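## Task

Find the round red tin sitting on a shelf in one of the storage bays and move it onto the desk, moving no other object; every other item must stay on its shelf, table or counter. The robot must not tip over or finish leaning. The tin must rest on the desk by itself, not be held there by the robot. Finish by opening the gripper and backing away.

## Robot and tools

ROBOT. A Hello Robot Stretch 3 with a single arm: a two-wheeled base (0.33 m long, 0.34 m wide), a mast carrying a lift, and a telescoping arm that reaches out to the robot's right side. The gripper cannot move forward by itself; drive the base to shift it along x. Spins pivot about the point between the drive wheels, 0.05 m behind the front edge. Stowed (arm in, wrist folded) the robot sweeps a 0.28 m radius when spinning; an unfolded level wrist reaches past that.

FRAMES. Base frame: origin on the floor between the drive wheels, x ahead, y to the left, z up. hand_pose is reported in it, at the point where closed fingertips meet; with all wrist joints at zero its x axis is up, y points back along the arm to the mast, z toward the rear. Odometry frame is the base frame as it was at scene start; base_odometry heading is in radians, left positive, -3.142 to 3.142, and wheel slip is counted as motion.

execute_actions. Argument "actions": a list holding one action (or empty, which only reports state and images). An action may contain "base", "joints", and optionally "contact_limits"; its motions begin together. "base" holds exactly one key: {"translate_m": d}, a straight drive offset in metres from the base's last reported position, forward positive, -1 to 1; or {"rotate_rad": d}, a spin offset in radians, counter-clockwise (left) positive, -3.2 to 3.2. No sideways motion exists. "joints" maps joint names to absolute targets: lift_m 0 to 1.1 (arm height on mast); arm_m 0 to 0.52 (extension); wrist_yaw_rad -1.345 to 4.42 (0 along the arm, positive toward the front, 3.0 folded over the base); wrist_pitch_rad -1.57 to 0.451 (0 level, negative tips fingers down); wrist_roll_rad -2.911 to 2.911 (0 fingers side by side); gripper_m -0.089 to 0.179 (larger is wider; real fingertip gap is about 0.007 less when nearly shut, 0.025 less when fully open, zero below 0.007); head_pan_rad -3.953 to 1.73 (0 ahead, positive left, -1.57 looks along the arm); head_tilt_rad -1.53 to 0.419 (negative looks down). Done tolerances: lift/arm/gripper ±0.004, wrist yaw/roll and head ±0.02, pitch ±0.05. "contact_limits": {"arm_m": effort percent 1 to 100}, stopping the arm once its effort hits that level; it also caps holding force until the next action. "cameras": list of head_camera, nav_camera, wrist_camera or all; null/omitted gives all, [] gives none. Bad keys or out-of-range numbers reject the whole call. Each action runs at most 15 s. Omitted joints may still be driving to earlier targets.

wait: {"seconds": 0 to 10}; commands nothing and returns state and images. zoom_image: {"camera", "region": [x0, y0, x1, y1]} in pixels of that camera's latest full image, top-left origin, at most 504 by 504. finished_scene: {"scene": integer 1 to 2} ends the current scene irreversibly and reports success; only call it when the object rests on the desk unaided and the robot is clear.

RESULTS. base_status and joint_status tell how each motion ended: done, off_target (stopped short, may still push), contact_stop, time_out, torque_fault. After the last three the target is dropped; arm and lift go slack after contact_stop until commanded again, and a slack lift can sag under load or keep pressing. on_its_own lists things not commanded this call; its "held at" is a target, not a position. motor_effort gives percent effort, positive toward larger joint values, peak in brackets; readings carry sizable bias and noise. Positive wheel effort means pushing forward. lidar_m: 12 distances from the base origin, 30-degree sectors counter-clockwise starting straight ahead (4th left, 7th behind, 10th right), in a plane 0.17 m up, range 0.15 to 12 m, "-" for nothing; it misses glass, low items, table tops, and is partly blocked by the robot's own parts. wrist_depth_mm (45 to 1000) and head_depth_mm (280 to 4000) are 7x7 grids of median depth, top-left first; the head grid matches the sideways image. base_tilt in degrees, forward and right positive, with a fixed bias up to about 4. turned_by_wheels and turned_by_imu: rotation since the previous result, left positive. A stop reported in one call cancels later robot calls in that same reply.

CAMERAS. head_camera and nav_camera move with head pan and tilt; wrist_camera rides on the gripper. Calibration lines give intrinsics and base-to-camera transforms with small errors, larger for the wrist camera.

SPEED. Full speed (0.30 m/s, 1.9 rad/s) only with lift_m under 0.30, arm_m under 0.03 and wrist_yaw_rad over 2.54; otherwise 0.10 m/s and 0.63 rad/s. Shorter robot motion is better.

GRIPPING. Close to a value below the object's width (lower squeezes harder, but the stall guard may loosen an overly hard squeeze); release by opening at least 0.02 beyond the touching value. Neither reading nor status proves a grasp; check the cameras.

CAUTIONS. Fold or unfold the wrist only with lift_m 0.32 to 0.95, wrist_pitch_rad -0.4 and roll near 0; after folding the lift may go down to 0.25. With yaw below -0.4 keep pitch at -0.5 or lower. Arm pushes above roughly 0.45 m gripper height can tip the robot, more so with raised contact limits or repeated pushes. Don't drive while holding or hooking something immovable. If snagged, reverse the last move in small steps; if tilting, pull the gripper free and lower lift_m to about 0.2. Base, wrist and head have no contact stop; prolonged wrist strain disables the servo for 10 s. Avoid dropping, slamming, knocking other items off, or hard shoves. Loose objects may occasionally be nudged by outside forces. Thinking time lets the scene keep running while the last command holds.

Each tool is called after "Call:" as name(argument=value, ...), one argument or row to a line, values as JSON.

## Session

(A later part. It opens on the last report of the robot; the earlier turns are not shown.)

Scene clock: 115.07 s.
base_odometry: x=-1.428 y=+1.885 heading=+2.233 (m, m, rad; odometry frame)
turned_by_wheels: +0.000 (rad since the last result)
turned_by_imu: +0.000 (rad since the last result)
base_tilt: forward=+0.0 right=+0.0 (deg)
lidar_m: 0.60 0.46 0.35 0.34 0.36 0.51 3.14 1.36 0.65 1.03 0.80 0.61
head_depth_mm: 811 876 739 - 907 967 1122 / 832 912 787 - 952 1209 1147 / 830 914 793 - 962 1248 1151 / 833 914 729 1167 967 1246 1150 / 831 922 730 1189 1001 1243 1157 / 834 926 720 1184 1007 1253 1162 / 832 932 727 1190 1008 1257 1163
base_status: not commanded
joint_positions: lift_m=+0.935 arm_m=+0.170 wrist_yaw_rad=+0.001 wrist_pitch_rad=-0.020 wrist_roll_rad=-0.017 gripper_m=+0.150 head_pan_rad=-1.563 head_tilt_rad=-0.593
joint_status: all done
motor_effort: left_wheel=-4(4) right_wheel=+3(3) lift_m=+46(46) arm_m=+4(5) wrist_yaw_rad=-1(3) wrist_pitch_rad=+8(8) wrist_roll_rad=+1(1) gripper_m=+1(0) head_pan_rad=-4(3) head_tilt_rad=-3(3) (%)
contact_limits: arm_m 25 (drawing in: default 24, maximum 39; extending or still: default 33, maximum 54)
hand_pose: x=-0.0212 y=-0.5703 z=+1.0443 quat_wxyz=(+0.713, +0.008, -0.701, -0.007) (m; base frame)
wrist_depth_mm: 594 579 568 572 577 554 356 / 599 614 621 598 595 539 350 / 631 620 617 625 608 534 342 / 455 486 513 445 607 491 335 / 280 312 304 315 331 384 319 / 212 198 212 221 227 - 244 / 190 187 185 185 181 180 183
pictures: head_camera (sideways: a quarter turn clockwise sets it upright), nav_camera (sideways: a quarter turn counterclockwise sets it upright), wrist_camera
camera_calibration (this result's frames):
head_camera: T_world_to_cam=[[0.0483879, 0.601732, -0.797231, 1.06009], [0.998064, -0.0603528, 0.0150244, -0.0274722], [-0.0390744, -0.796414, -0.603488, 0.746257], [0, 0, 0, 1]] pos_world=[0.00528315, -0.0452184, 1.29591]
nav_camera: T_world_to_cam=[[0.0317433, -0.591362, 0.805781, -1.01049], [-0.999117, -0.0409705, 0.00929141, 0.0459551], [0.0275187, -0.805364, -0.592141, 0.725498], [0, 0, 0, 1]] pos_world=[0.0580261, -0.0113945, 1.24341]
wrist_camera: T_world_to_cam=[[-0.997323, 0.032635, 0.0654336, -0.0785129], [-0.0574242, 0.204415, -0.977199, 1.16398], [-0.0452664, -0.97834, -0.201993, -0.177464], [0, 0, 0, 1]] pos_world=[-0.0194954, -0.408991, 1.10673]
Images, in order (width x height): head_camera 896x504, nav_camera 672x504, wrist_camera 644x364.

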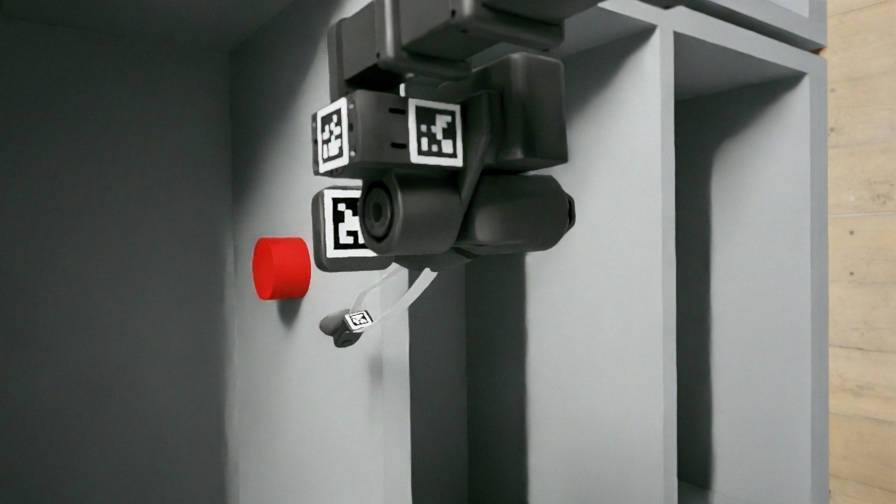

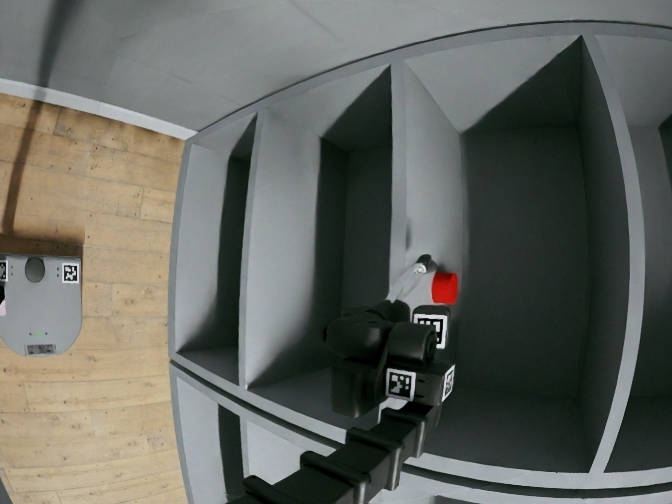

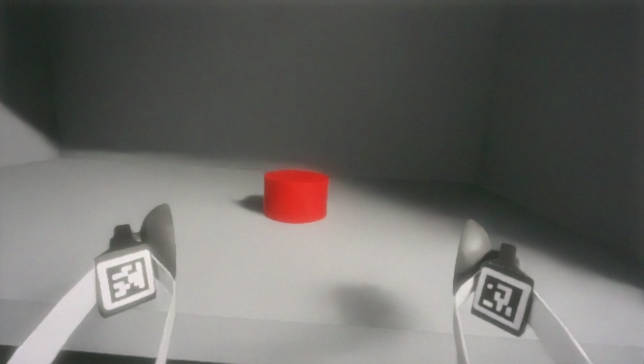

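Call:
execute_actions(
  actions=[
    {"base":{"translate_m":0.025},"joints":{"arm_m":0.36,"gripper_m":0.17,"lift_m":0.925},"contact_limits":{"arm_m":25}},
  ],
  cameras=["wrist_camera","head_camera"],
)

Scene clock: 123.57 s.
base_odometry: x=-1.444 y=+1.905 heading=+2.233 (m, m, rad; odometry frame)
turned_by_wheels: +0.000 (rad since the last result)
turned_by_imu: +0.001 (rad since the last result)
base_tilt: forward=+0.1 right=+0.0 (deg)
lidar_m: 0.57 0.46 0.35 0.34 0.36 0.51 3.16 1.38 0.66 1.03 0.78 0.59
head_depth_mm: 828 887 736 - 942 988 1118 / 833 912 - 1168 987 1236 1148 / 833 914 - 1169 994 1241 1153 / 834 911 - 1184 997 1232 1159 / 834 913 712 1189 1002 1249 1160 / 834 922 718 1191 1000 1249 1156 / 834 932 721 1187 1007 1215 1156
base_status: done
joint_positions: lift_m=+0.925 arm_m=+0.360 wrist_yaw_rad=-0.001 wrist_pitch_rad=-0.010 wrist_roll_rad=-0.018 gripper_m=+0.170 head_pan_rad=-1.563 head_tilt_rad=-0.595
joint_status: all done
motor_effort: left_wheel=+0(8) right_wheel=+0(12) lift_m=+35(39) arm_m=+5(13) wrist_yaw_rad=+1(4) wrist_pitch_rad=+4(11) wrist_roll_rad=+1(1) gripper_m=+0(85) head_pan_rad=-4(4) head_tilt_rad=-2(3) (%)
contact_limits: arm_m 25 (drawing in: default 24, maximum 39; extending or still: default 33, maximum 54)
hand_pose: x=-0.0216 y=-0.7606 z=+1.0371 quat_wxyz=(+0.714, +0.004, -0.701, -0.004) (m; base frame)
wrist_depth_mm: 415 405 408 401 392 392 386 / 421 424 418 413 404 398 386 / 434 434 433 426 416 420 381 / 436 440 439 439 432 428 375 / 267 298 266 176 315 351 342 / - 191 188 148 212 - 233 / 142 151 155 151 162 158 171
pictures: head_camera (sideways: a quarter turn clockwise sets it upright), wrist_camera
camera_calibration (this result's frames):
head_camera: T_world_to_cam=[[0.0485261, 0.603569, -0.795832, 1.05827], [0.998049, -0.0606397, 0.0148664, -0.0272663], [-0.0392862, -0.795001, -0.605334, 0.74866], [0, 0, 0, 1]] pos_world=[0.00527162, -0.0452042, 1.2958]
wrist_camera: T_world_to_cam=[[-0.997238, 0.0350828, 0.0654629, -0.0704653], [-0.0574187, 0.194895, -0.979142, 1.19061], [-0.0471094, -0.980197, -0.192342, -0.376521], [0, 0, 0, 1]] pos_world=[-0.0196448, -0.598637, 1.09797]
Images, in order (width x height): head_camera 896x504, wrist_camera 644x364.

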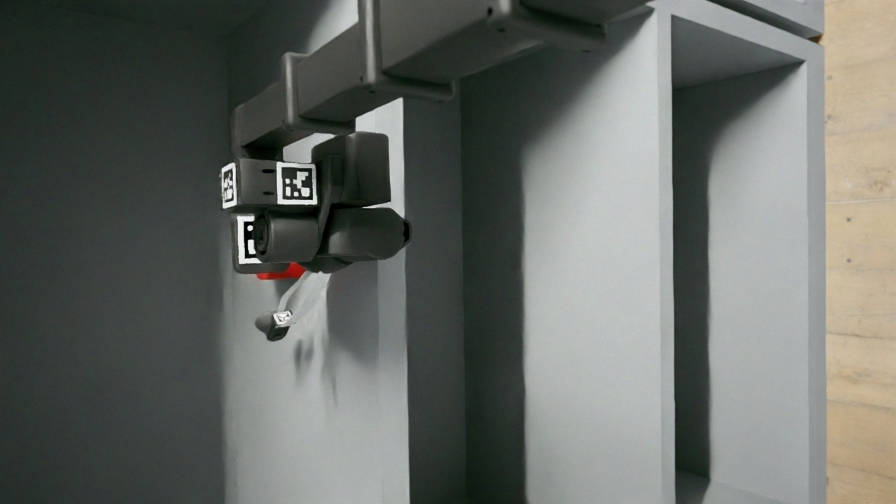

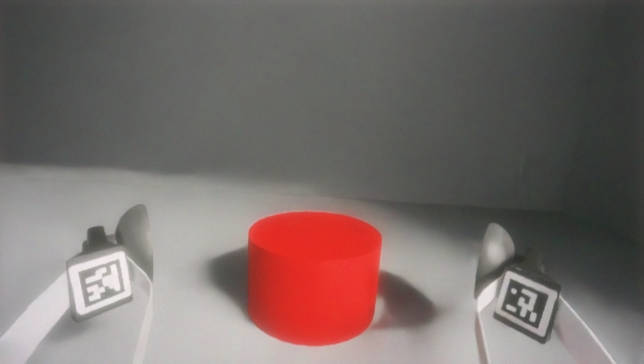

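Call:
execute_actions(
  actions=[
    {"joints":{"arm_m":0.395,"lift_m":0.932},"contact_limits":{"arm_m":25}},
  ],
  cameras=[],
)

Call:
execute_actions(
  actions=[
    {"joints":{"gripper_m":0.05}},
  ],
  cameras=[],
)

Call:
execute_actions(
  actions=[
    {"joints":{"lift_m":0.955}},
  ],
  cameras=["wrist_camera"],
)

Scene clock: 132.90 s.
base_odometry: x=-1.444 y=+1.905 heading=+2.233 (m, m, rad; odometry frame)
turned_by_wheels: +0.000 (rad since the last result)
turned_by_imu: +0.001 (rad since the last result)
base_tilt: forward=+0.1 right=+0.0 (deg)
lidar_m: 0.57 0.46 0.35 0.34 0.36 0.51 3.16 1.39 0.65 1.03 0.78 0.59
head_depth_mm: 828 890 775 - 943 987 1114 / 833 915 - 1172 989 1235 1152 / 832 915 - 1167 992 1236 1157 / 834 916 640 1177 994 1238 1155 / 835 916 711 1180 1000 1244 1157 / 833 923 715 1189 1003 1252 1161 / 835 934 720 1187 1007 1223 1154
base_status: not commanded
joint_positions: lift_m=+0.932 arm_m=+0.395 wrist_yaw_rad=-0.001 wrist_pitch_rad=-0.016 wrist_roll_rad=-0.018 gripper_m=+0.170 head_pan_rad=-1.563 head_tilt_rad=-0.595
joint_status: all done
motor_effort: left_wheel=-1(1) right_wheel=+1(1) lift_m=+45(47) arm_m=+4(2) wrist_yaw_rad=+1(2) wrist_pitch_rad=+6(7) wrist_roll_rad=+1(1) gripper_m=+1(1) head_pan_rad=-4(4) head_tilt_rad=-2(2) (%)
contact_limits: arm_m 25 (drawing in: default 24, maximum 39; extending or still: default 33, maximum 54)
hand_pose: x=-0.0216 y=-0.7955 z=+1.0423 quat_wxyz=(+0.714, +0.006, -0.701, -0.006) (m; base frame)
wrist_depth_mm: 372 368 370 367 360 360 354 / 386 380 382 372 375 373 365 / 403 395 392 389 386 380 371 / 409 413 403 404 402 393 380 / 276 304 297 311 331 361 344 / - 198 187 130 209 - 242 / 149 157 147 112 162 167 179
pictures: none
No camera images: the call's "cameras" was empty. Leave "cameras" out to get every camera's image.

Scene clock: 134.60 s.
base_odometry: x=-1.444 y=+1.905 heading=+2.233 (m, m, rad; odometry frame)
turned_by_wheels: +0.000 (rad since the last result)
turned_by_imu: +0.000 (rad since the last result)
base_tilt: forward=+0.1 right=+0.0 (deg)
lidar_m: 0.57 0.46 0.35 0.34 0.36 0.51 3.17 1.38 0.66 1.03 0.78 0.59
head_depth_mm: 830 888 776 - 940 984 1123 / 833 913 - 1163 986 1241 1149 / 834 912 605 1171 992 1240 1154 / 832 916 655 1176 996 1245 1154 / 834 921 711 1181 1001 1243 1156 / 834 925 716 1185 1006 1244 1155 / 836 930 721 1187 1004 1223 1161
base_status: not commanded
joint_positions: lift_m=+0.932 arm_m=+0.395 wrist_yaw_rad=+0.000 wrist_pitch_rad=-0.012 wrist_roll_rad=-0.018 gripper_m=+0.051 head_pan_rad=-1.563 head_tilt_rad=-0.595
joint_status: all done
motor_effort: left_wheel=-1(0) right_wheel=+0(1) lift_m=+45(46) arm_m=+3(4) wrist_yaw_rad=+0(1) wrist_pitch_rad=+5(7) wrist_roll_rad=+1(1) gripper_m=-16(100) head_pan_rad=-4(4) head_tilt_rad=-2(2) (%)
hand_pose: x=-0.0215 y=-0.7956 z=+1.0433 quat_wxyz=(+0.714, +0.005, -0.701, -0.005) (m; base frame)
wrist_depth_mm: 370 367 370 361 364 354 353 / 385 388 387 373 372 368 364 / 397 395 399 388 385 383 373 / 414 405 402 400 397 395 379 / 278 292 323 315 360 346 341 / 202 205 142 132 144 233 241 / 156 161 149 111 164 176 180
pictures: none
No camera images: the call's "cameras" was empty. Leave "cameras" out to get every camera's image.

Scene clock: 135.57 s.
base_odometry: x=-1.444 y=+1.905 heading=+2.233 (m, m, rad; odometry frame)
turned_by_wheels: +0.000 (rad since the last result)
turned_by_imu: +0.000 (rad since the last result)
base_tilt: forward=+0.1 right=+0.0 (deg)
lidar_m: 0.57 0.46 0.35 0.34 0.36 0.51 3.17 1.38 0.66 1.03 0.78 0.59
head_depth_mm: 828 887 - 1122 927 988 1117 / 834 905 648 1167 985 1236 1152 / 832 898 634 1170 994 1239 1144 / 832 905 638 1182 996 1238 1155 / 834 921 711 1185 999 1249 1156 / 832 924 717 1185 1003 1247 1161 / 831 932 721 1193 1004 1221 1168
base_status: not commanded
joint_positions: lift_m=+0.955 arm_m=+0.395 wrist_yaw_rad=+0.000 wrist_pitch_rad=-0.025 wrist_roll_rad=-0.018 gripper_m=+0.051 head_pan_rad=-1.563 head_tilt_rad=-0.595
joint_status: all done
motor_effort: left_wheel=+0(0) right_wheel=+0(0) lift_m=+47(49) arm_m=+3(4) wrist_yaw_rad=+2(1) wrist_pitch_rad=+10(10) wrist_roll_rad=+1(1) gripper_m=-16(17) head_pan_rad=-4(3) head_tilt_rad=-3(2) (%)
hand_pose: x=-0.0215 y=-0.7952 z=+1.0630 quat_wxyz=(+0.714, +0.009, -0.701, -0.009) (m; base frame)
wrist_depth_mm: 376 376 369 366 357 352 351 / 384 384 380 372 371 366 361 / 403 397 396 386 386 381 375 / 411 411 413 403 399 398 382 / 320 328 373 364 407 398 358 / 232 239 143 134 145 273 278 / 183 187 175 110 192 205 210
pictures: wrist_camera
camera_calibration (this result's frames):
wrist_camera: T_world_to_cam=[[-0.997262, 0.0334235, 0.0659584, -0.0726137], [-0.0575538, 0.209172, -0.976184, 1.23095], [-0.0464241, -0.977308, -0.206675, -0.387943], [0, 0, 0, 1]] pos_world=[-0.0195791, -0.634191, 1.12624]
Images, in order (width x height): wrist_camera 644x364.

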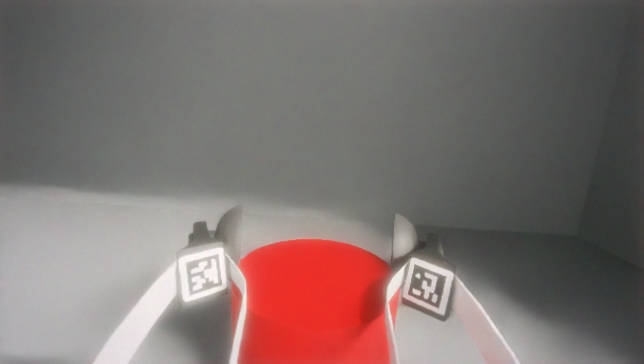

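Call:
execute_actions(
  actions=[
    {"joints":{"arm_m":0.0}},
  ],
  cameras=[],
)

Call:
execute_actions(
  actions=[
    {"base":{"translate_m":-1.0},"joints":{"head_pan_rad":-3.1,"head_tilt_rad":-0.6}},
  ],
  cameras=[],
)

Call:
execute_actions(
  actions=[
    {"base":{"translate_m":-1.0},"joints":{"lift_m":0.85}},
  ],
  cameras=["nav_camera","wrist_camera"],
)

Scene clock: 150.17 s.
base_odometry: x=-1.444 y=+1.905 heading=+2.233 (m, m, rad; odometry frame)
turned_by_wheels: +0.000 (rad since the last result)
turned_by_imu: +0.001 (rad since the last result)
base_tilt: forward=+0.0 right=+0.0 (deg)
lidar_m: 0.57 0.46 0.35 0.34 0.36 0.51 3.15 1.38 0.66 1.03 0.78 0.59
head_depth_mm: 828 890 694 936 - - - / 834 914 700 1169 1053 - - / 832 917 702 615 - - - / 833 915 708 614 - 1239 1155 / 833 916 712 1187 998 1242 1153 / 836 921 718 1194 1006 1239 1159 / 837 930 721 1188 1005 1223 1157
base_status: not commanded
joint_positions: lift_m=+0.955 arm_m=+0.000 wrist_yaw_rad=+0.000 wrist_pitch_rad=-0.026 wrist_roll_rad=-0.018 gripper_m=+0.051 head_pan_rad=-1.563 head_tilt_rad=-0.595
joint_status: all done
motor_effort: left_wheel=+0(0) right_wheel=+0(0) lift_m=+47(47) arm_m=-4(6) wrist_yaw_rad=+1(2) wrist_pitch_rad=+11(10) wrist_roll_rad=+1(1) gripper_m=-15(16) head_pan_rad=-3(4) head_tilt_rad=-2(2) (%)
hand_pose: x=-0.0215 y=-0.4008 z=+1.0627 quat_wxyz=(+0.714, +0.010, -0.700, -0.009) (m; base frame)
wrist_depth_mm: 600 732 734 733 729 584 378 / 600 761 781 779 749 568 371 / 610 796 813 781 778 546 369 / 527 557 598 632 692 552 360 / 369 370 376 371 410 405 351 / 648 854 143 133 145 464 360 / 648 800 793 110 799 482 370
pictures: none
No camera images: the call's "cameras" was empty. Leave "cameras" out to get every camera's image.

Scene clock: 161.10 s.
base_odometry: x=-0.829 y=+1.116 heading=+2.233 (m, m, rad; odometry frame)
turned_by_wheels: +0.000 (rad since the last result)
turned_by_imu: -0.004 (rad since the last result)
base_tilt: forward=+0.0 right=+0.0 (deg)
lidar_m: 1.30 0.52 0.39 0.38 0.40 2.26 2.16 1.37 0.59 0.99 0.80 0.79
head_depth_mm: 1786 1997 2232 - - - - / 1795 2029 2264 - - - - / 1803 2011 2298 - - - - / 1799 2013 2257 2245 1665 - - / 1792 2017 2274 2165 1692 - - / 1826 2037 2292 2170 1697 - - / 1822 2048 2287 2178 1708 - -
base_status: done
joint_positions: lift_m=+0.955 arm_m=+0.000 wrist_yaw_rad=+0.000 wrist_pitch_rad=-0.026 wrist_roll_rad=-0.018 gripper_m=+0.051 head_pan_rad=-3.093 head_tilt_rad=-0.595
joint_status: all done
motor_effort: left_wheel=+0(8) right_wheel=+0(4) lift_m=+47(47) arm_m=-4(4) wrist_yaw_rad=-1(0) wrist_pitch_rad=+10(10) wrist_roll_rad=+1(1) gripper_m=-16(16) head_pan_rad=-3(48) head_tilt_rad=-2(2) (%)
hand_pose: x=-0.0215 y=-0.4008 z=+1.0627 quat_wxyz=(+0.714, +0.010, -0.700, -0.009) (m; base frame)
wrist_depth_mm: 663 724 707 681 694 458 299 / 686 747 744 751 711 448 291 / 670 763 758 743 734 438 289 / 512 551 586 632 693 434 296 / 326 338 383 363 415 370 310 / 672 839 143 133 145 316 320 / 723 839 790 110 626 383 834
pictures: none
No camera images: the call's "cameras" was empty. Leave "cameras" out to get every camera's image.

Scene clock: 172.47 s.
base_odometry: x=-0.214 y=+0.328 heading=+2.233 (m, m, rad; odometry frame)
turned_by_wheels: +0.000 (rad since the last result)
turned_by_imu: -0.004 (rad since the last result)
base_tilt: forward=+0.0 right=+0.0 (deg)
lidar_m: 1.43 0.82 1.03 3.38 1.65 1.23 1.17 1.23 1.00 0.97 0.97 0.87
head_depth_mm: 965 1081 1221 1406 1567 - - / 972 1084 1225 1411 1558 - - / 960 1068 1209 1398 1587 - - / 963 1078 1216 1402 1582 1387 1215 / 965 1081 1223 1400 1584 1381 1215 / 972 1084 1227 1411 1599 1392 1223 / 972 1088 1230 1418 1610 1401 1215
base_status: done
joint_positions: lift_m=+0.850 arm_m=+0.000 wrist_yaw_rad=+0.000 wrist_pitch_rad=-0.027 wrist_roll_rad=-0.018 gripper_m=+0.051 head_pan_rad=-3.093 head_tilt_rad=-0.595
joint_status: all done
motor_effort: left_wheel=+1(7) right_wheel=+0(5) lift_m=+37(40) arm_m=-4(4) wrist_yaw_rad=+1(0) wrist_pitch_rad=+11(11) wrist_roll_rad=+1(1) gripper_m=-16(17) head_pan_rad=-5(4) head_tilt_rad=-3(3) (%)
hand_pose: x=-0.0215 y=-0.4008 z=+0.9579 quat_wxyz=(+0.714, +0.010, -0.700, -0.010) (m; base frame)
wrist_depth_mm: 696 689 697 678 679 678 675 / 732 702 702 715 702 697 688 / 757 741 749 732 729 733 720 / 785 741 764 742 736 749 746 / 790 798 765 776 763 787 765 / 853 838 143 133 144 793 801 / 849 870 851 110 816 825 823
pictures: nav_camera (sideways: a quarter turn counterclockwise sets it upright), wrist_camera
camera_calibration (this result's frames):
nav_camera: T_world_to_cam=[[-0.591432, -0.056039, 0.804405, -1.0049], [-0.0818969, 0.996598, 0.0092142, 0.0404605], [-0.802185, -0.0604287, -0.594009, 0.73299], [0, 0, 0, 1]] pos_world=[-0.00302153, -0.0523428, 1.24338]
wrist_camera: T_world_to_cam=[[-0.997262, 0.0333283, 0.0660069, -0.0789511], [-0.0575535, 0.210594, -0.975878, 1.04616], [-0.046425, -0.977005, -0.2081, -0.0227102], [0, 0, 0, 1]] pos_world=[-0.0195792, -0.239872, 1.02141]
Images, in order (width x height): nav_camera 672x504, wrist_camera 644x364.

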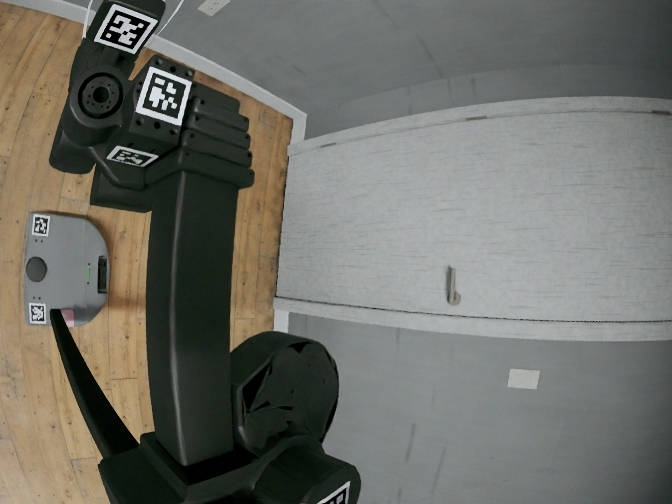

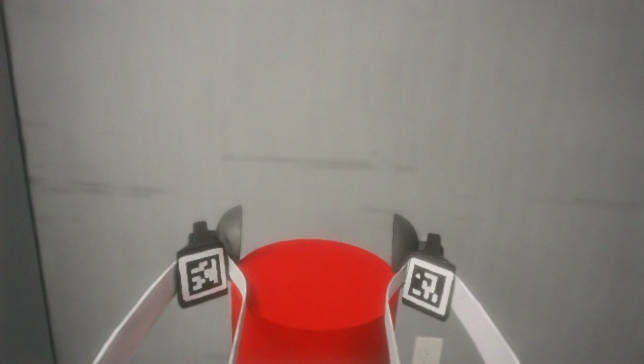

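Call:
execute_actions(
  actions=[
    {"base":{"translate_m":-0.2}},
  ],
  cameras=[],
)

Call:
execute_actions(
  actions=[
    {"base":{"rotate_rad":1.6},"joints":{"head_pan_rad":0,"head_tilt_rad":-0.6}},
  ],
  cameras=[],
)

Call:
execute_actions(
  actions=[
    {"base":{"translate_m":1.0}},
  ],
  cameras=["nav_camera"],
)

Scene clock: 184.50 s.
base_odometry: x=-0.091 y=+0.170 heading=+2.233 (m, m, rad; odometry frame)
turned_by_wheels: +0.000 (rad since the last result)
turned_by_imu: +0.000 (rad since the last result)
base_tilt: forward=+0.0 right=+0.0 (deg)
lidar_m: 1.47 1.00 2.01 2.24 1.38 1.03 0.97 1.02 1.00 0.96 1.01 1.04
head_depth_mm: 800 895 1012 1161 1299 - - / 804 900 1017 1171 1294 - - / 784 872 999 1149 1308 - - / 797 886 1005 1155 1359 1385 1216 / 798 890 1007 1163 1365 1390 1221 / 799 894 1013 1170 1373 1394 1221 / 804 897 1016 1171 1391 1393 1231
base_status: done
joint_positions: lift_m=+0.850 arm_m=+0.000 wrist_yaw_rad=+0.000 wrist_pitch_rad=-0.027 wrist_roll_rad=-0.018 gripper_m=+0.051 head_pan_rad=-3.093 head_tilt_rad=-0.595
joint_status: not commanded
motor_effort: left_wheel=+1(6) right_wheel=+0(6) lift_m=+37(37) arm_m=-3(4) wrist_yaw_rad=-1(1) wrist_pitch_rad=+11(11) wrist_roll_rad=+1(1) gripper_m=-15(15) head_pan_rad=-5(5) head_tilt_rad=-2(2) (%)
hand_pose: x=-0.0215 y=-0.4008 z=+0.9579 quat_wxyz=(+0.714, +0.010, -0.700, -0.010) (m; base frame)
wrist_depth_mm: 697 691 677 665 676 666 670 / 710 698 701 695 693 702 683 / 744 731 742 728 724 728 697 / 767 768 757 762 748 742 734 / 812 779 777 783 779 780 745 / 865 841 143 133 144 815 789 / 855 859 823 110 838 848 838
pictures: none
No camera images: the call's "cameras" was empty. Leave "cameras" out to get every camera's image.

Scene clock: 188.00 s.
base_odometry: x=-0.091 y=+0.170 heading=-2.450 (m, m, rad; odometry frame)
turned_by_wheels: +1.600 (rad since the last result)
turned_by_imu: +1.574 (rad since the last result)
base_tilt: forward=+0.0 right=+0.0 (deg)
lidar_m: 2.24 1.34 1.02 0.97 1.03 0.99 0.97 1.02 1.04 1.35 1.00 2.01
head_depth_mm: 3103 3439 2873 2124 1663 1373 1162 / 3156 3403 2931 2119 1673 1379 1170 / 3105 3265 2940 2150 1677 1375 1174 / 3065 3493 2958 2121 1694 1390 1174 / 3121 2668 2873 2160 1690 1391 1179 / 3124 2392 2674 2168 1696 1395 1189 / 2752 2404 2633 2187 1697 1402 1190
base_status: done
joint_positions: lift_m=+0.850 arm_m=+0.000 wrist_yaw_rad=+0.000 wrist_pitch_rad=-0.027 wrist_roll_rad=-0.018 gripper_m=+0.051 head_pan_rad=-0.007 head_tilt_rad=-0.595
joint_status: all done
motor_effort: left_wheel=-4(10) right_wheel=+3(7) lift_m=+37(37) arm_m=-4(4) wrist_yaw_rad=-1(0) wrist_pitch_rad=+11(11) wrist_roll_rad=+1(1) gripper_m=-15(15) head_pan_rad=+3(50) head_tilt_rad=-3(2) (%)
hand_pose: x=-0.0215 y=-0.4008 z=+0.9579 quat_wxyz=(+0.714, +0.010, -0.700, -0.010) (m; base frame)
wrist_depth_mm: 661 660 - - - - 615 / 685 667 - - - - 616 / 707 709 - - - - 647 / 725 728 - - - - 669 / 750 754 - - - - 692 / 775 764 143 133 145 - 707 / 823 830 - 110 - 797 737
pictures: none
No camera images: the call's "cameras" was empty. Leave "cameras" out to get every camera's image.

Scene clock: 199.30 s.
base_odometry: x=-0.861 y=-0.467 heading=-2.450 (m, m, rad; odometry frame)
turned_by_wheels: +0.000 (rad since the last result)
turned_by_imu: +0.008 (rad since the last result)
base_tilt: forward=+0.0 right=+0.0 (deg)
lidar_m: 1.49 1.26 0.96 0.94 0.99 1.39 1.96 1.78 0.99 0.97 1.26 1.46
head_depth_mm: 2313 2529 2776 2114 1666 1372 1169 / 2302 2523 2452 2136 1666 1375 1172 / 2303 2588 2640 2127 1675 1381 1178 / 2313 2580 2798 2148 1686 1382 1177 / 2311 2196 1344 2087 1635 1388 1180 / 2327 2219 1347 2075 1651 1385 1179 / 2273 2240 1349 1480 1658 1403 1183
base_status: done
joint_positions: lift_m=+0.850 arm_m=+0.000 wrist_yaw_rad=+0.000 wrist_pitch_rad=-0.027 wrist_roll_rad=-0.018 gripper_m=+0.051 head_pan_rad=-0.007 head_tilt_rad=-0.595
joint_status: not commanded
motor_effort: left_wheel=-4(6) right_wheel=+3(8) lift_m=+37(37) arm_m=-4(4) wrist_yaw_rad=+0(0) wrist_pitch_rad=+11(11) wrist_roll_rad=+1(1) gripper_m=-16(16) head_pan_rad=+3(4) head_tilt_rad=-2(2) (%)
hand_pose: x=-0.0215 y=-0.4008 z=+0.9579 quat_wxyz=(+0.714, +0.010, -0.700, -0.010) (m; base frame)
wrist_depth_mm: 884 - - - 690 665 643 / 895 - - - 690 684 701 / 888 - - - 737 697 706 / 888 - - - 737 736 - / 894 - - - 741 778 - / 929 - 143 133 145 781 - / 955 - - 110 818 821 -
pictures: nav_camera (sideways: a quarter turn counterclockwise sets it upright)
camera_calibration (this result's frames):
nav_camera: T_world_to_cam=[[0.593637, 0.0229479, 0.804405, -1.01213], [0.0261559, -0.999615, 0.0092142, 0.0398014], [0.804307, 0.01557, -0.594009, 0.72319], [0, 0, 0, 1]] pos_world=[0.0181283, 0.0517522, 1.24338]
Images, in order (width x height): nav_camera 672x504.

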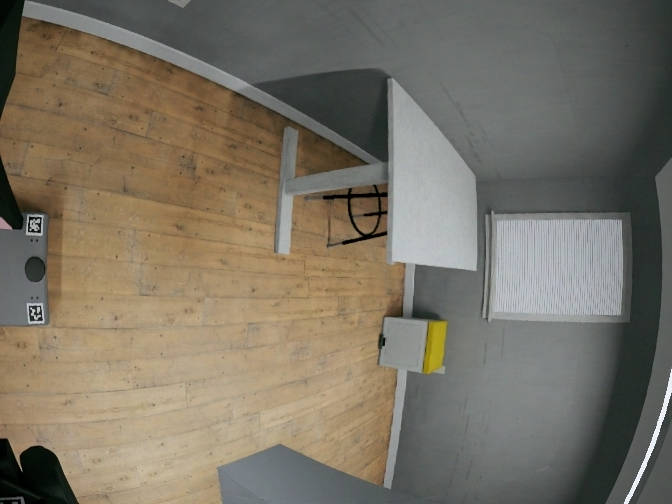

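Call:
execute_actions(
  actions=[
    {"base":{"translate_m":0.4}},
  ],
  cameras=[],
)

Call:
execute_actions(
  actions=[
    {"base":{"rotate_rad":1.6},"joints":{"head_pan_rad":-1.57,"head_tilt_rad":-0.7,"lift_m":0.95}},
  ],
  cameras=[],
)

Call:
execute_actions(
  actions=[
    {"base":{"translate_m":0.35}},
  ],
)

Scene clock: 211.67 s.
base_odometry: x=-1.169 y=-0.722 heading=-2.450 (m, m, rad; odometry frame)
turned_by_wheels: +0.000 (rad since the last result)
turned_by_imu: +0.004 (rad since the last result)
base_tilt: forward=+0.1 right=+0.0 (deg)
lidar_m: 1.23 0.89 0.93 0.91 0.96 1.38 2.36 1.32 1.12 1.23 1.07 2.03
head_depth_mm: 1970 2209 2367 2118 1657 1377 1167 / 1966 2201 2118 2141 1669 1374 1172 / 1972 2206 2442 2147 1673 1376 1175 / 1976 2154 2499 2167 1691 1377 1176 / 1978 2115 1345 1009 1642 1356 1180 / 1984 2096 1350 974 1598 1354 1183 / 1986 2154 1361 974 1148 1296 1184
base_status: done
joint_positions: lift_m=+0.850 arm_m=+0.000 wrist_yaw_rad=+0.000 wrist_pitch_rad=-0.027 wrist_roll_rad=-0.018 gripper_m=+0.051 head_pan_rad=-0.007 head_tilt_rad=-0.595
joint_status: not commanded
motor_effort: left_wheel=-4(6) right_wheel=+3(7) lift_m=+37(37) arm_m=-4(4) wrist_yaw_rad=+1(1) wrist_pitch_rad=+11(11) wrist_roll_rad=+1(1) gripper_m=-16(15) head_pan_rad=+4(5) head_tilt_rad=-2(2) (%)
hand_pose: x=-0.0215 y=-0.4008 z=+0.9579 quat_wxyz=(+0.714, +0.010, -0.700, -0.010) (m; base frame)
wrist_depth_mm: 729 737 - - - - 661 / 745 744 - - - - 711 / 788 785 - - - - 719 / 837 813 - - - - 753 / 865 855 - - - - 775 / 891 888 143 133 145 987 805 / 948 931 959 110 - 839 844
pictures: none
No camera images: the call's "cameras" was empty. Leave "cameras" out to get every camera's image.

Scene clock: 215.13 s.
base_odometry: x=-1.169 y=-0.722 heading=-0.851 (m, m, rad; odometry frame)
turned_by_wheels: +1.600 (rad since the last result)
turned_by_imu: +1.574 (rad since the last result)
base_tilt: forward=+0.0 right=+0.0 (deg)
lidar_m: 0.91 0.98 1.43 2.36 1.29 1.12 1.15 1.07 2.03 1.23 0.89 0.92
head_depth_mm: 1977 2118 2112 2022 - - - / 2003 2157 2178 1962 - - 1107 / 1996 2279 2458 - - - 1111 / 2005 1902 1760 - 1513 1312 1129 / 2020 1578 1153 943 1560 1311 1134 / 2026 1591 1111 949 1562 1314 1138 / 1993 1586 1114 955 1322 1318 1142
base_status: done
joint_positions: lift_m=+0.950 arm_m=+0.000 wrist_yaw_rad=+0.000 wrist_pitch_rad=-0.027 wrist_roll_rad=-0.018 gripper_m=+0.051 head_pan_rad=-1.563 head_tilt_rad=-0.691
joint_status: all done
motor_effort: left_wheel=-4(10) right_wheel=+3(8) lift_m=+46(48) arm_m=-4(4) wrist_yaw_rad=+1(0) wrist_pitch_rad=+11(11) wrist_roll_rad=+1(1) gripper_m=-15(15) head_pan_rad=-5(50) head_tilt_rad=-4(16) (%)
hand_pose: x=-0.0215 y=-0.4008 z=+1.0576 quat_wxyz=(+0.714, +0.010, -0.700, -0.010) (m; base frame)
wrist_depth_mm: 964 - - - - - - / 983 - - - - - - / 996 - - - - - - / - - - - - - - / 920 987 - - - - - / 695 721 143 133 145 - - / 562 562 522 110 - - -
pictures: none
No camera images: the call's "cameras" was empty. Leave "cameras" out to get every camera's image.

Scene clock: 219.57 s.
base_odometry: x=-0.938 y=-0.985 heading=-0.851 (m, m, rad; odometry frame)
turned_by_wheels: +0.000 (rad since the last result)
turned_by_imu: +0.003 (rad since the last result)
base_tilt: forward=+0.1 right=+0.0 (deg)
lidar_m: 0.56 0.60 0.88 2.33 2.49 1.42 1.41 1.43 2.13 0.81 0.73 0.57
head_depth_mm: 1997 2232 2203 1952 - - - / 2013 2158 1095 918 - - 1112 / 2033 1554 1114 - - - 1112 / 2045 1561 1099 - 1292 1305 1135 / 2037 1577 1153 945 1522 1315 1137 / 1821 1583 1111 949 1552 1318 1139 / 1316 1333 1116 952 1380 1288 1136
base_status: done
joint_positions: lift_m=+0.950 arm_m=+0.000 wrist_yaw_rad=+0.000 wrist_pitch_rad=-0.027 wrist_roll_rad=-0.018 gripper_m=+0.051 head_pan_rad=-1.563 head_tilt_rad=-0.691
joint_status: not commanded
motor_effort: left_wheel=-5(6) right_wheel=+3(9) lift_m=+47(47) arm_m=-4(4) wrist_yaw_rad=-1(2) wrist_pitch_rad=+11(11) wrist_roll_rad=+1(1) gripper_m=-16(16) head_pan_rad=-4(4) head_tilt_rad=-3(4) (%)
hand_pose: x=-0.0215 y=-0.4008 z=+1.0576 quat_wxyz=(+0.714, +0.010, -0.700, -0.010) (m; base frame)
wrist_depth_mm: 588 811 - - - - - / 594 830 - - - - - / 606 847 - - - - - / 607 881 - - - - - / 618 868 - - - - - / 620 691 143 134 144 - - / 607 594 543 110 584 - -
pictures: head_camera (sideways: a quarter turn clockwise sets it upright), nav_camera (sideways: a quarter turn counterclockwise sets it upright), wrist_camera
camera_calibration (this result's frames):
head_camera: T_world_to_cam=[[0.047774, 0.677372, -0.734088, 0.97779], [0.998076, -0.0614595, 0.00824313, -0.0186423], [-0.039533, -0.733069, -0.679004, 0.844491], [0, 0, 0, 1]] pos_world=[0.00527874, -0.0444024, 1.29135]
nav_camera: T_world_to_cam=[[0.0323636, -0.667888, 0.743558, -0.929389], [-0.99911, -0.041767, 0.00597008, 0.05028], [0.0270688, -0.743089, -0.668645, 0.82502], [0, 0, 0, 1]] pos_world=[0.0579813, -0.00556517, 1.2424]
wrist_camera: T_world_to_cam=[[-0.997263, 0.0333123, 0.0660121, -0.0855401], [-0.0575503, 0.210839, -0.975825, 1.14343], [-0.0464249, -0.976953, -0.208345, -0.00169117], [0, 0, 0, 1]] pos_world=[-0.0195794, -0.239883, 1.12109]
Images, in order (width x height): head_camera 896x504, nav_camera 672x504, wrist_camera 644x364.

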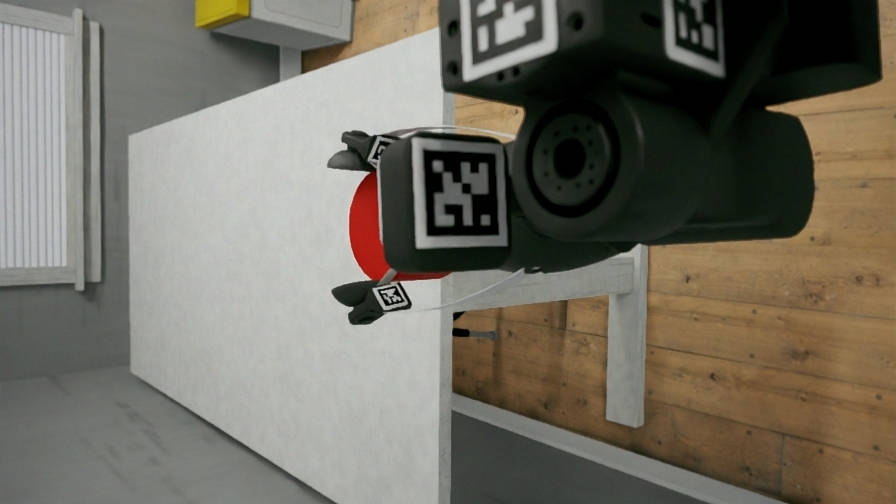

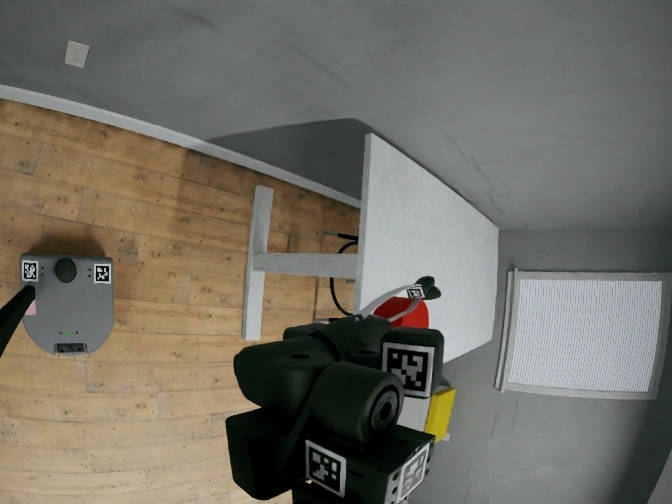

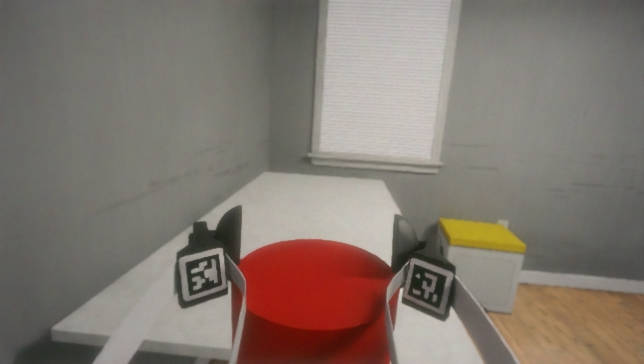

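Call:
execute_actions(
  actions=[
    {"base":{"translate_m":0.12},"joints":{"arm_m":0.46,"lift_m":0.76}},
  ],
  cameras=["wrist_camera","nav_camera"],
)

Scene clock: 233.87 s.
base_odometry: x=-0.859 y=-1.076 heading=-0.851 (m, m, rad; odometry frame)
turned_by_wheels: +0.000 (rad since the last result)
turned_by_imu: +0.002 (rad since the last result)
base_tilt: forward=+0.0 right=+0.0 (deg)
lidar_m: 0.44 0.47 0.69 2.32 2.48 1.54 1.53 1.56 1.27 0.82 0.58 0.45
head_depth_mm: 2005 2245 1086 929 1578 - - / 2021 1543 1090 902 1504 1275 1132 / 2042 1551 1226 1103 1517 1313 1131 / 2042 1565 1174 1002 1445 1315 1136 / 2026 1568 1104 944 1557 1316 1134 / 1429 1411 1107 1302 1442 1290 1137 / 1032 1049 1056 1011 1079 1095 1078
base_status: done
joint_positions: lift_m=+0.760 arm_m=+0.460 wrist_yaw_rad=+0.000 wrist_pitch_rad=-0.027 wrist_roll_rad=-0.018 gripper_m=+0.051 head_pan_rad=-1.563 head_tilt_rad=-0.691
joint_status: all done
motor_effort: left_wheel=-4(6) right_wheel=+3(7) lift_m=+37(37) arm_m=+4(6) wrist_yaw_rad=+2(0) wrist_pitch_rad=+11(11) wrist_roll_rad=+1(1) gripper_m=-16(16) head_pan_rad=-5(4) head_tilt_rad=-4(4) (%)
hand_pose: x=-0.0215 y=-0.8601 z=+0.8678 quat_wxyz=(+0.714, +0.010, -0.700, -0.010) (m; base frame)
wrist_depth_mm: 408 574 - - - - - / 420 586 - - - - - / 417 598 - - - - - / 430 610 898 - - - - / 434 521 577 560 646 614 - / 364 373 143 133 145 421 434 / 282 287 273 110 302 319 329
pictures: nav_camera (sideways: a quarter turn counterclockwise sets it upright), wrist_camera
camera_calibration (this result's frames):
nav_camera: T_world_to_cam=[[0.0323011, -0.66793, 0.743522, -0.929343], [-0.999113, -0.0416733, 0.00596829, 0.0502823], [0.0269986, -0.743056, -0.668684, 0.825071], [0, 0, 0, 1]] pos_world=[0.0579807, -0.00556691, 1.2424]
wrist_camera: T_world_to_cam=[[-0.997263, 0.0332925, 0.0660216, -0.0577364], [-0.0575505, 0.211115, -0.975766, 1.05527], [-0.0464239, -0.976894, -0.208621, -0.489671], [0, 0, 0, 1]] pos_world=[-0.0195793, -0.699218, 0.931354]
Images, in order (width x height): nav_camera 672x504, wrist_camera 644x364.

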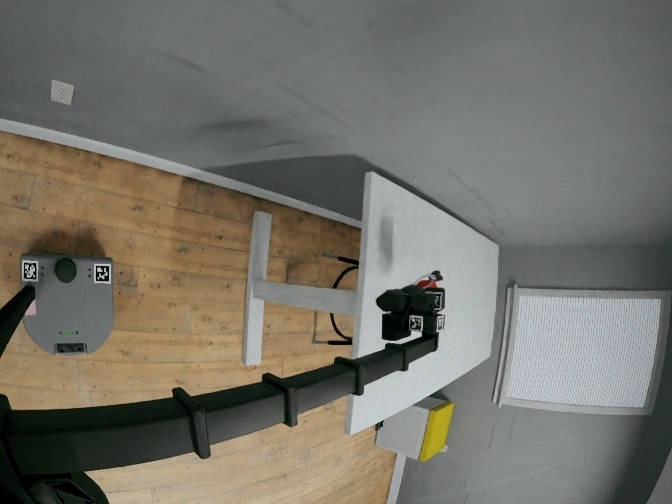

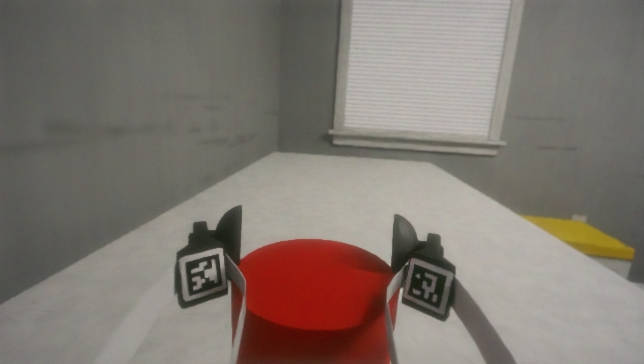

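Call:
execute_actions(
  actions=[
    {"joints":{"lift_m":0.69}},
  ],
  cameras=["wrist_camera"],
)

Scene clock: 239.23 s.
base_odometry: x=-0.859 y=-1.076 heading=-0.851 (m, m, rad; odometry frame)
turned_by_wheels: +0.000 (rad since the last result)
turned_by_imu: +0.001 (rad since the last result)
base_tilt: forward=+0.0 right=+0.0 (deg)
lidar_m: 0.44 0.47 0.70 2.32 2.48 1.54 1.53 1.56 1.27 0.82 0.58 0.45
head_depth_mm: 2021 2244 1084 928 1549 1332 - / 2028 1541 1089 933 - 1274 1117 / 2036 1549 1141 1735 1504 1312 1133 / 2033 1563 1173 1123 1430 1315 1132 / 2028 1579 1103 949 1553 1313 1137 / 1435 1414 1107 1299 1445 1291 1141 / 1037 1046 1056 1012 1082 1099 1076
base_status: not commanded
joint_positions: lift_m=+0.690 arm_m=+0.460 wrist_yaw_rad=+0.000 wrist_pitch_rad=-0.027 wrist_roll_rad=-0.018 gripper_m=+0.051 head_pan_rad=-1.563 head_tilt_rad=-0.691
joint_status: all done
motor_effort: left_wheel=-4(4) right_wheel=+3(3) lift_m=+37(39) arm_m=+4(4) wrist_yaw_rad=+1(0) wrist_pitch_rad=+11(11) wrist_roll_rad=+1(1) gripper_m=-16(16) head_pan_rad=-5(4) head_tilt_rad=-4(4) (%)
hand_pose: x=-0.0215 y=-0.8601 z=+0.7978 quat_wxyz=(+0.714, +0.010, -0.700, -0.010) (m; base frame)
wrist_depth_mm: 417 581 - - - - - / 416 586 - - - - - / 418 597 - - - - - / 434 533 598 661 715 899 - / 334 348 380 369 424 412 433 / 241 246 142 134 145 282 290 / 188 194 182 110 198 214 217
pictures: wrist_camera
camera_calibration (this result's frames):
wrist_camera: T_world_to_cam=[[-0.997263, 0.0332925, 0.0660216, -0.0531146], [-0.0575506, 0.211115, -0.975766, 0.986963], [-0.0464239, -0.976894, -0.208621, -0.504275], [0, 0, 0, 1]] pos_world=[-0.0195793, -0.699218, 0.861349]
Images, in order (width x height): wrist_camera 644x364.

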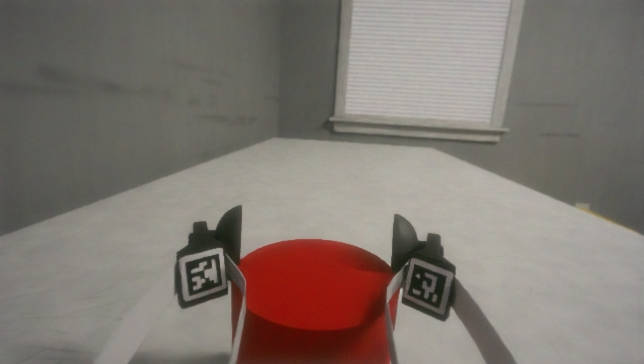

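Call:
execute_actions(
  actions=[
    {"joints":{"lift_m":0.663}},
  ],
  cameras=[],
)

Call:
execute_actions(
  actions=[
    {"joints":{"gripper_m":0.17}},
  ],
  cameras=[],
)

Call:
execute_actions(
  actions=[
    {"joints":{"arm_m":0.0,"lift_m":0.68}},
  ],
  cameras=["wrist_camera"],
)

Scene clock: 249.53 s.
base_odometry: x=-0.859 y=-1.076 heading=-0.851 (m, m, rad; odometry frame)
turned_by_wheels: +0.000 (rad since the last result)
turned_by_imu: +0.001 (rad since the last result)
base_tilt: forward=+0.1 right=+0.0 (deg)
lidar_m: 0.44 0.47 0.70 2.32 2.47 1.54 1.53 1.56 1.27 0.82 0.58 0.45
head_depth_mm: 2014 2236 1088 929 1542 1329 1147 / 2012 1548 1089 932 1612 - 1118 / 2033 1559 1094 - 1476 1303 1130 / 2054 1562 1148 1116 1435 1312 1139 / 2033 1575 1109 943 1559 1313 1136 / 1431 1410 1111 1303 1444 1298 1140 / 1036 1046 1054 1010 1086 1095 1072
base_status: not commanded
joint_positions: lift_m=+0.663 arm_m=+0.460 wrist_yaw_rad=+0.000 wrist_pitch_rad=-0.020 wrist_roll_rad=-0.018 gripper_m=+0.051 head_pan_rad=-1.563 head_tilt_rad=-0.691
joint_status: all done
motor_effort: left_wheel=-3(4) right_wheel=+3(3) lift_m=+35(36) arm_m=+4(4) wrist_yaw_rad=+1(1) wrist_pitch_rad=+8(11) wrist_roll_rad=+1(1) gripper_m=-16(15) head_pan_rad=-4(4) head_tilt_rad=-4(4) (%)
hand_pose: x=-0.0215 y=-0.8603 z=+0.7727 quat_wxyz=(+0.714, +0.007, -0.701, -0.007) (m; base frame)
wrist_depth_mm: 412 586 - - - - - / 425 588 - - - - - / 420 606 979 - - - - / 416 475 512 548 605 663 - / 275 288 318 308 353 346 362 / 199 204 142 133 145 232 240 / 155 160 148 110 164 175 179
pictures: none
No camera images: the call's "cameras" was empty. Leave "cameras" out to get every camera's image.

Scene clock: 251.23 s.
base_odometry: x=-0.859 y=-1.076 heading=-0.851 (m, m, rad; odometry frame)
turned_by_wheels: +0.000 (rad since the last result)
turned_by_imu: +0.000 (rad since the last result)
base_tilt: forward=+0.1 right=+0.0 (deg)
lidar_m: 0.44 0.47 0.70 2.32 2.47 1.54 1.53 1.56 1.27 0.82 0.58 0.45
head_depth_mm: 2003 2226 1083 931 1539 1326 1154 / 2029 1539 1090 934 1610 - 1119 / 2041 1559 1143 - 1468 1308 1130 / 2034 1561 1149 1122 1429 1320 1142 / 2031 1562 1106 945 1565 1313 1139 / 1424 1410 1108 1294 1448 1291 1141 / 1037 1047 1055 1010 1087 1095 1072
base_status: not commanded
joint_positions: lift_m=+0.663 arm_m=+0.460 wrist_yaw_rad=+0.000 wrist_pitch_rad=-0.021 wrist_roll_rad=-0.018 gripper_m=+0.170 head_pan_rad=-1.563 head_tilt_rad=-0.691
joint_status: all done
motor_effort: left_wheel=-4(4) right_wheel=+3(3) lift_m=+36(37) arm_m=+4(4) wrist_yaw_rad=+0(0) wrist_pitch_rad=+9(9) wrist_roll_rad=+1(1) gripper_m=+1(97) head_pan_rad=-6(6) head_tilt_rad=-4(4) (%)
hand_pose: x=-0.0215 y=-0.8603 z=+0.7723 quat_wxyz=(+0.714, +0.008, -0.701, -0.008) (m; base frame)
wrist_depth_mm: 411 563 981 - - - - / 416 593 - - - - - / 423 599 985 - - - - / 410 481 505 544 598 661 - / 275 301 295 314 325 355 361 / - 199 188 132 212 - 242 / 148 158 148 112 163 167 180
pictures: none
No camera images: the call's "cameras" was empty. Leave "cameras" out to get every camera's image.

Scene clock: 255.80 s.
base_odometry: x=-0.859 y=-1.076 heading=-0.851 (m, m, rad; odometry frame)
turned_by_wheels: +0.000 (rad since the last result)
turned_by_imu: +0.001 (rad since the last result)
base_tilt: forward=+0.1 right=+0.0 (deg)
lidar_m: 0.44 0.47 0.69 2.32 2.48 1.54 1.53 1.56 1.27 0.82 0.58 0.45
head_depth_mm: 2004 2230 1086 933 1542 1294 1175 / 2037 1551 1090 932 1560 1305 1183 / 2034 1558 1095 939 1505 1340 - / 2042 1565 1098 940 1431 1338 1133 / 2029 1585 1102 947 1581 1314 1136 / 1428 1412 1114 1299 1446 1287 1139 / 1029 1050 1052 1011 1082 1096 1081
base_status: not commanded
joint_positions: lift_m=+0.680 arm_m=+0.000 wrist_yaw_rad=+0.000 wrist_pitch_rad=-0.020 wrist_roll_rad=-0.018 gripper_m=+0.170 head_pan_rad=-1.563 head_tilt_rad=-0.691
joint_status: all done
motor_effort: left_wheel=-4(4) right_wheel=+3(3) lift_m=+45(46) arm_m=-4(5) wrist_yaw_rad=+0(1) wrist_pitch_rad=+8(8) wrist_roll_rad=+1(1) gripper_m=+0(1) head_pan_rad=-4(4) head_tilt_rad=-4(4) (%)
hand_pose: x=-0.0215 y=-0.4010 z=+0.7893 quat_wxyz=(+0.714, +0.007, -0.701, -0.007) (m; base frame)
wrist_depth_mm: 459 642 - - - - - / 460 655 - - - - - / 470 669 - - - - - / 476 572 598 573 693 - - / 470 781 - 631 - 497 - / 456 816 - - - - - / 512 705 - - - - -
pictures: wrist_camera
camera_calibration (this result's frames):
wrist_camera: T_world_to_cam=[[-0.997263, 0.0337429, 0.0657936, -0.067477], [-0.057551, 0.204456, -0.977183, 0.880171], [-0.0464249, -0.978294, -0.201954, -0.0633663], [0, 0, 0, 1]] pos_world=[-0.0195794, -0.23967, 0.851731]
Images, in order (width x height): wrist_camera 644x364.

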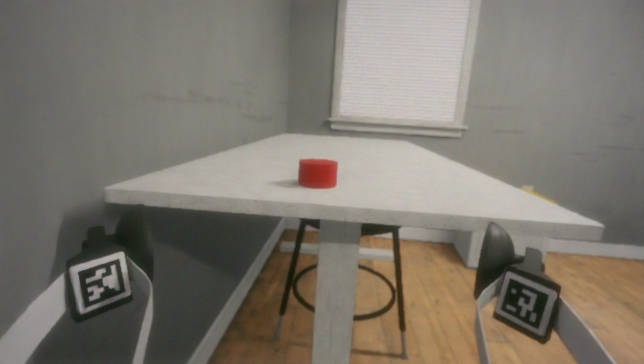

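Call:
finished_scene(
  scene=1,
)

The scene is finished: the task was done.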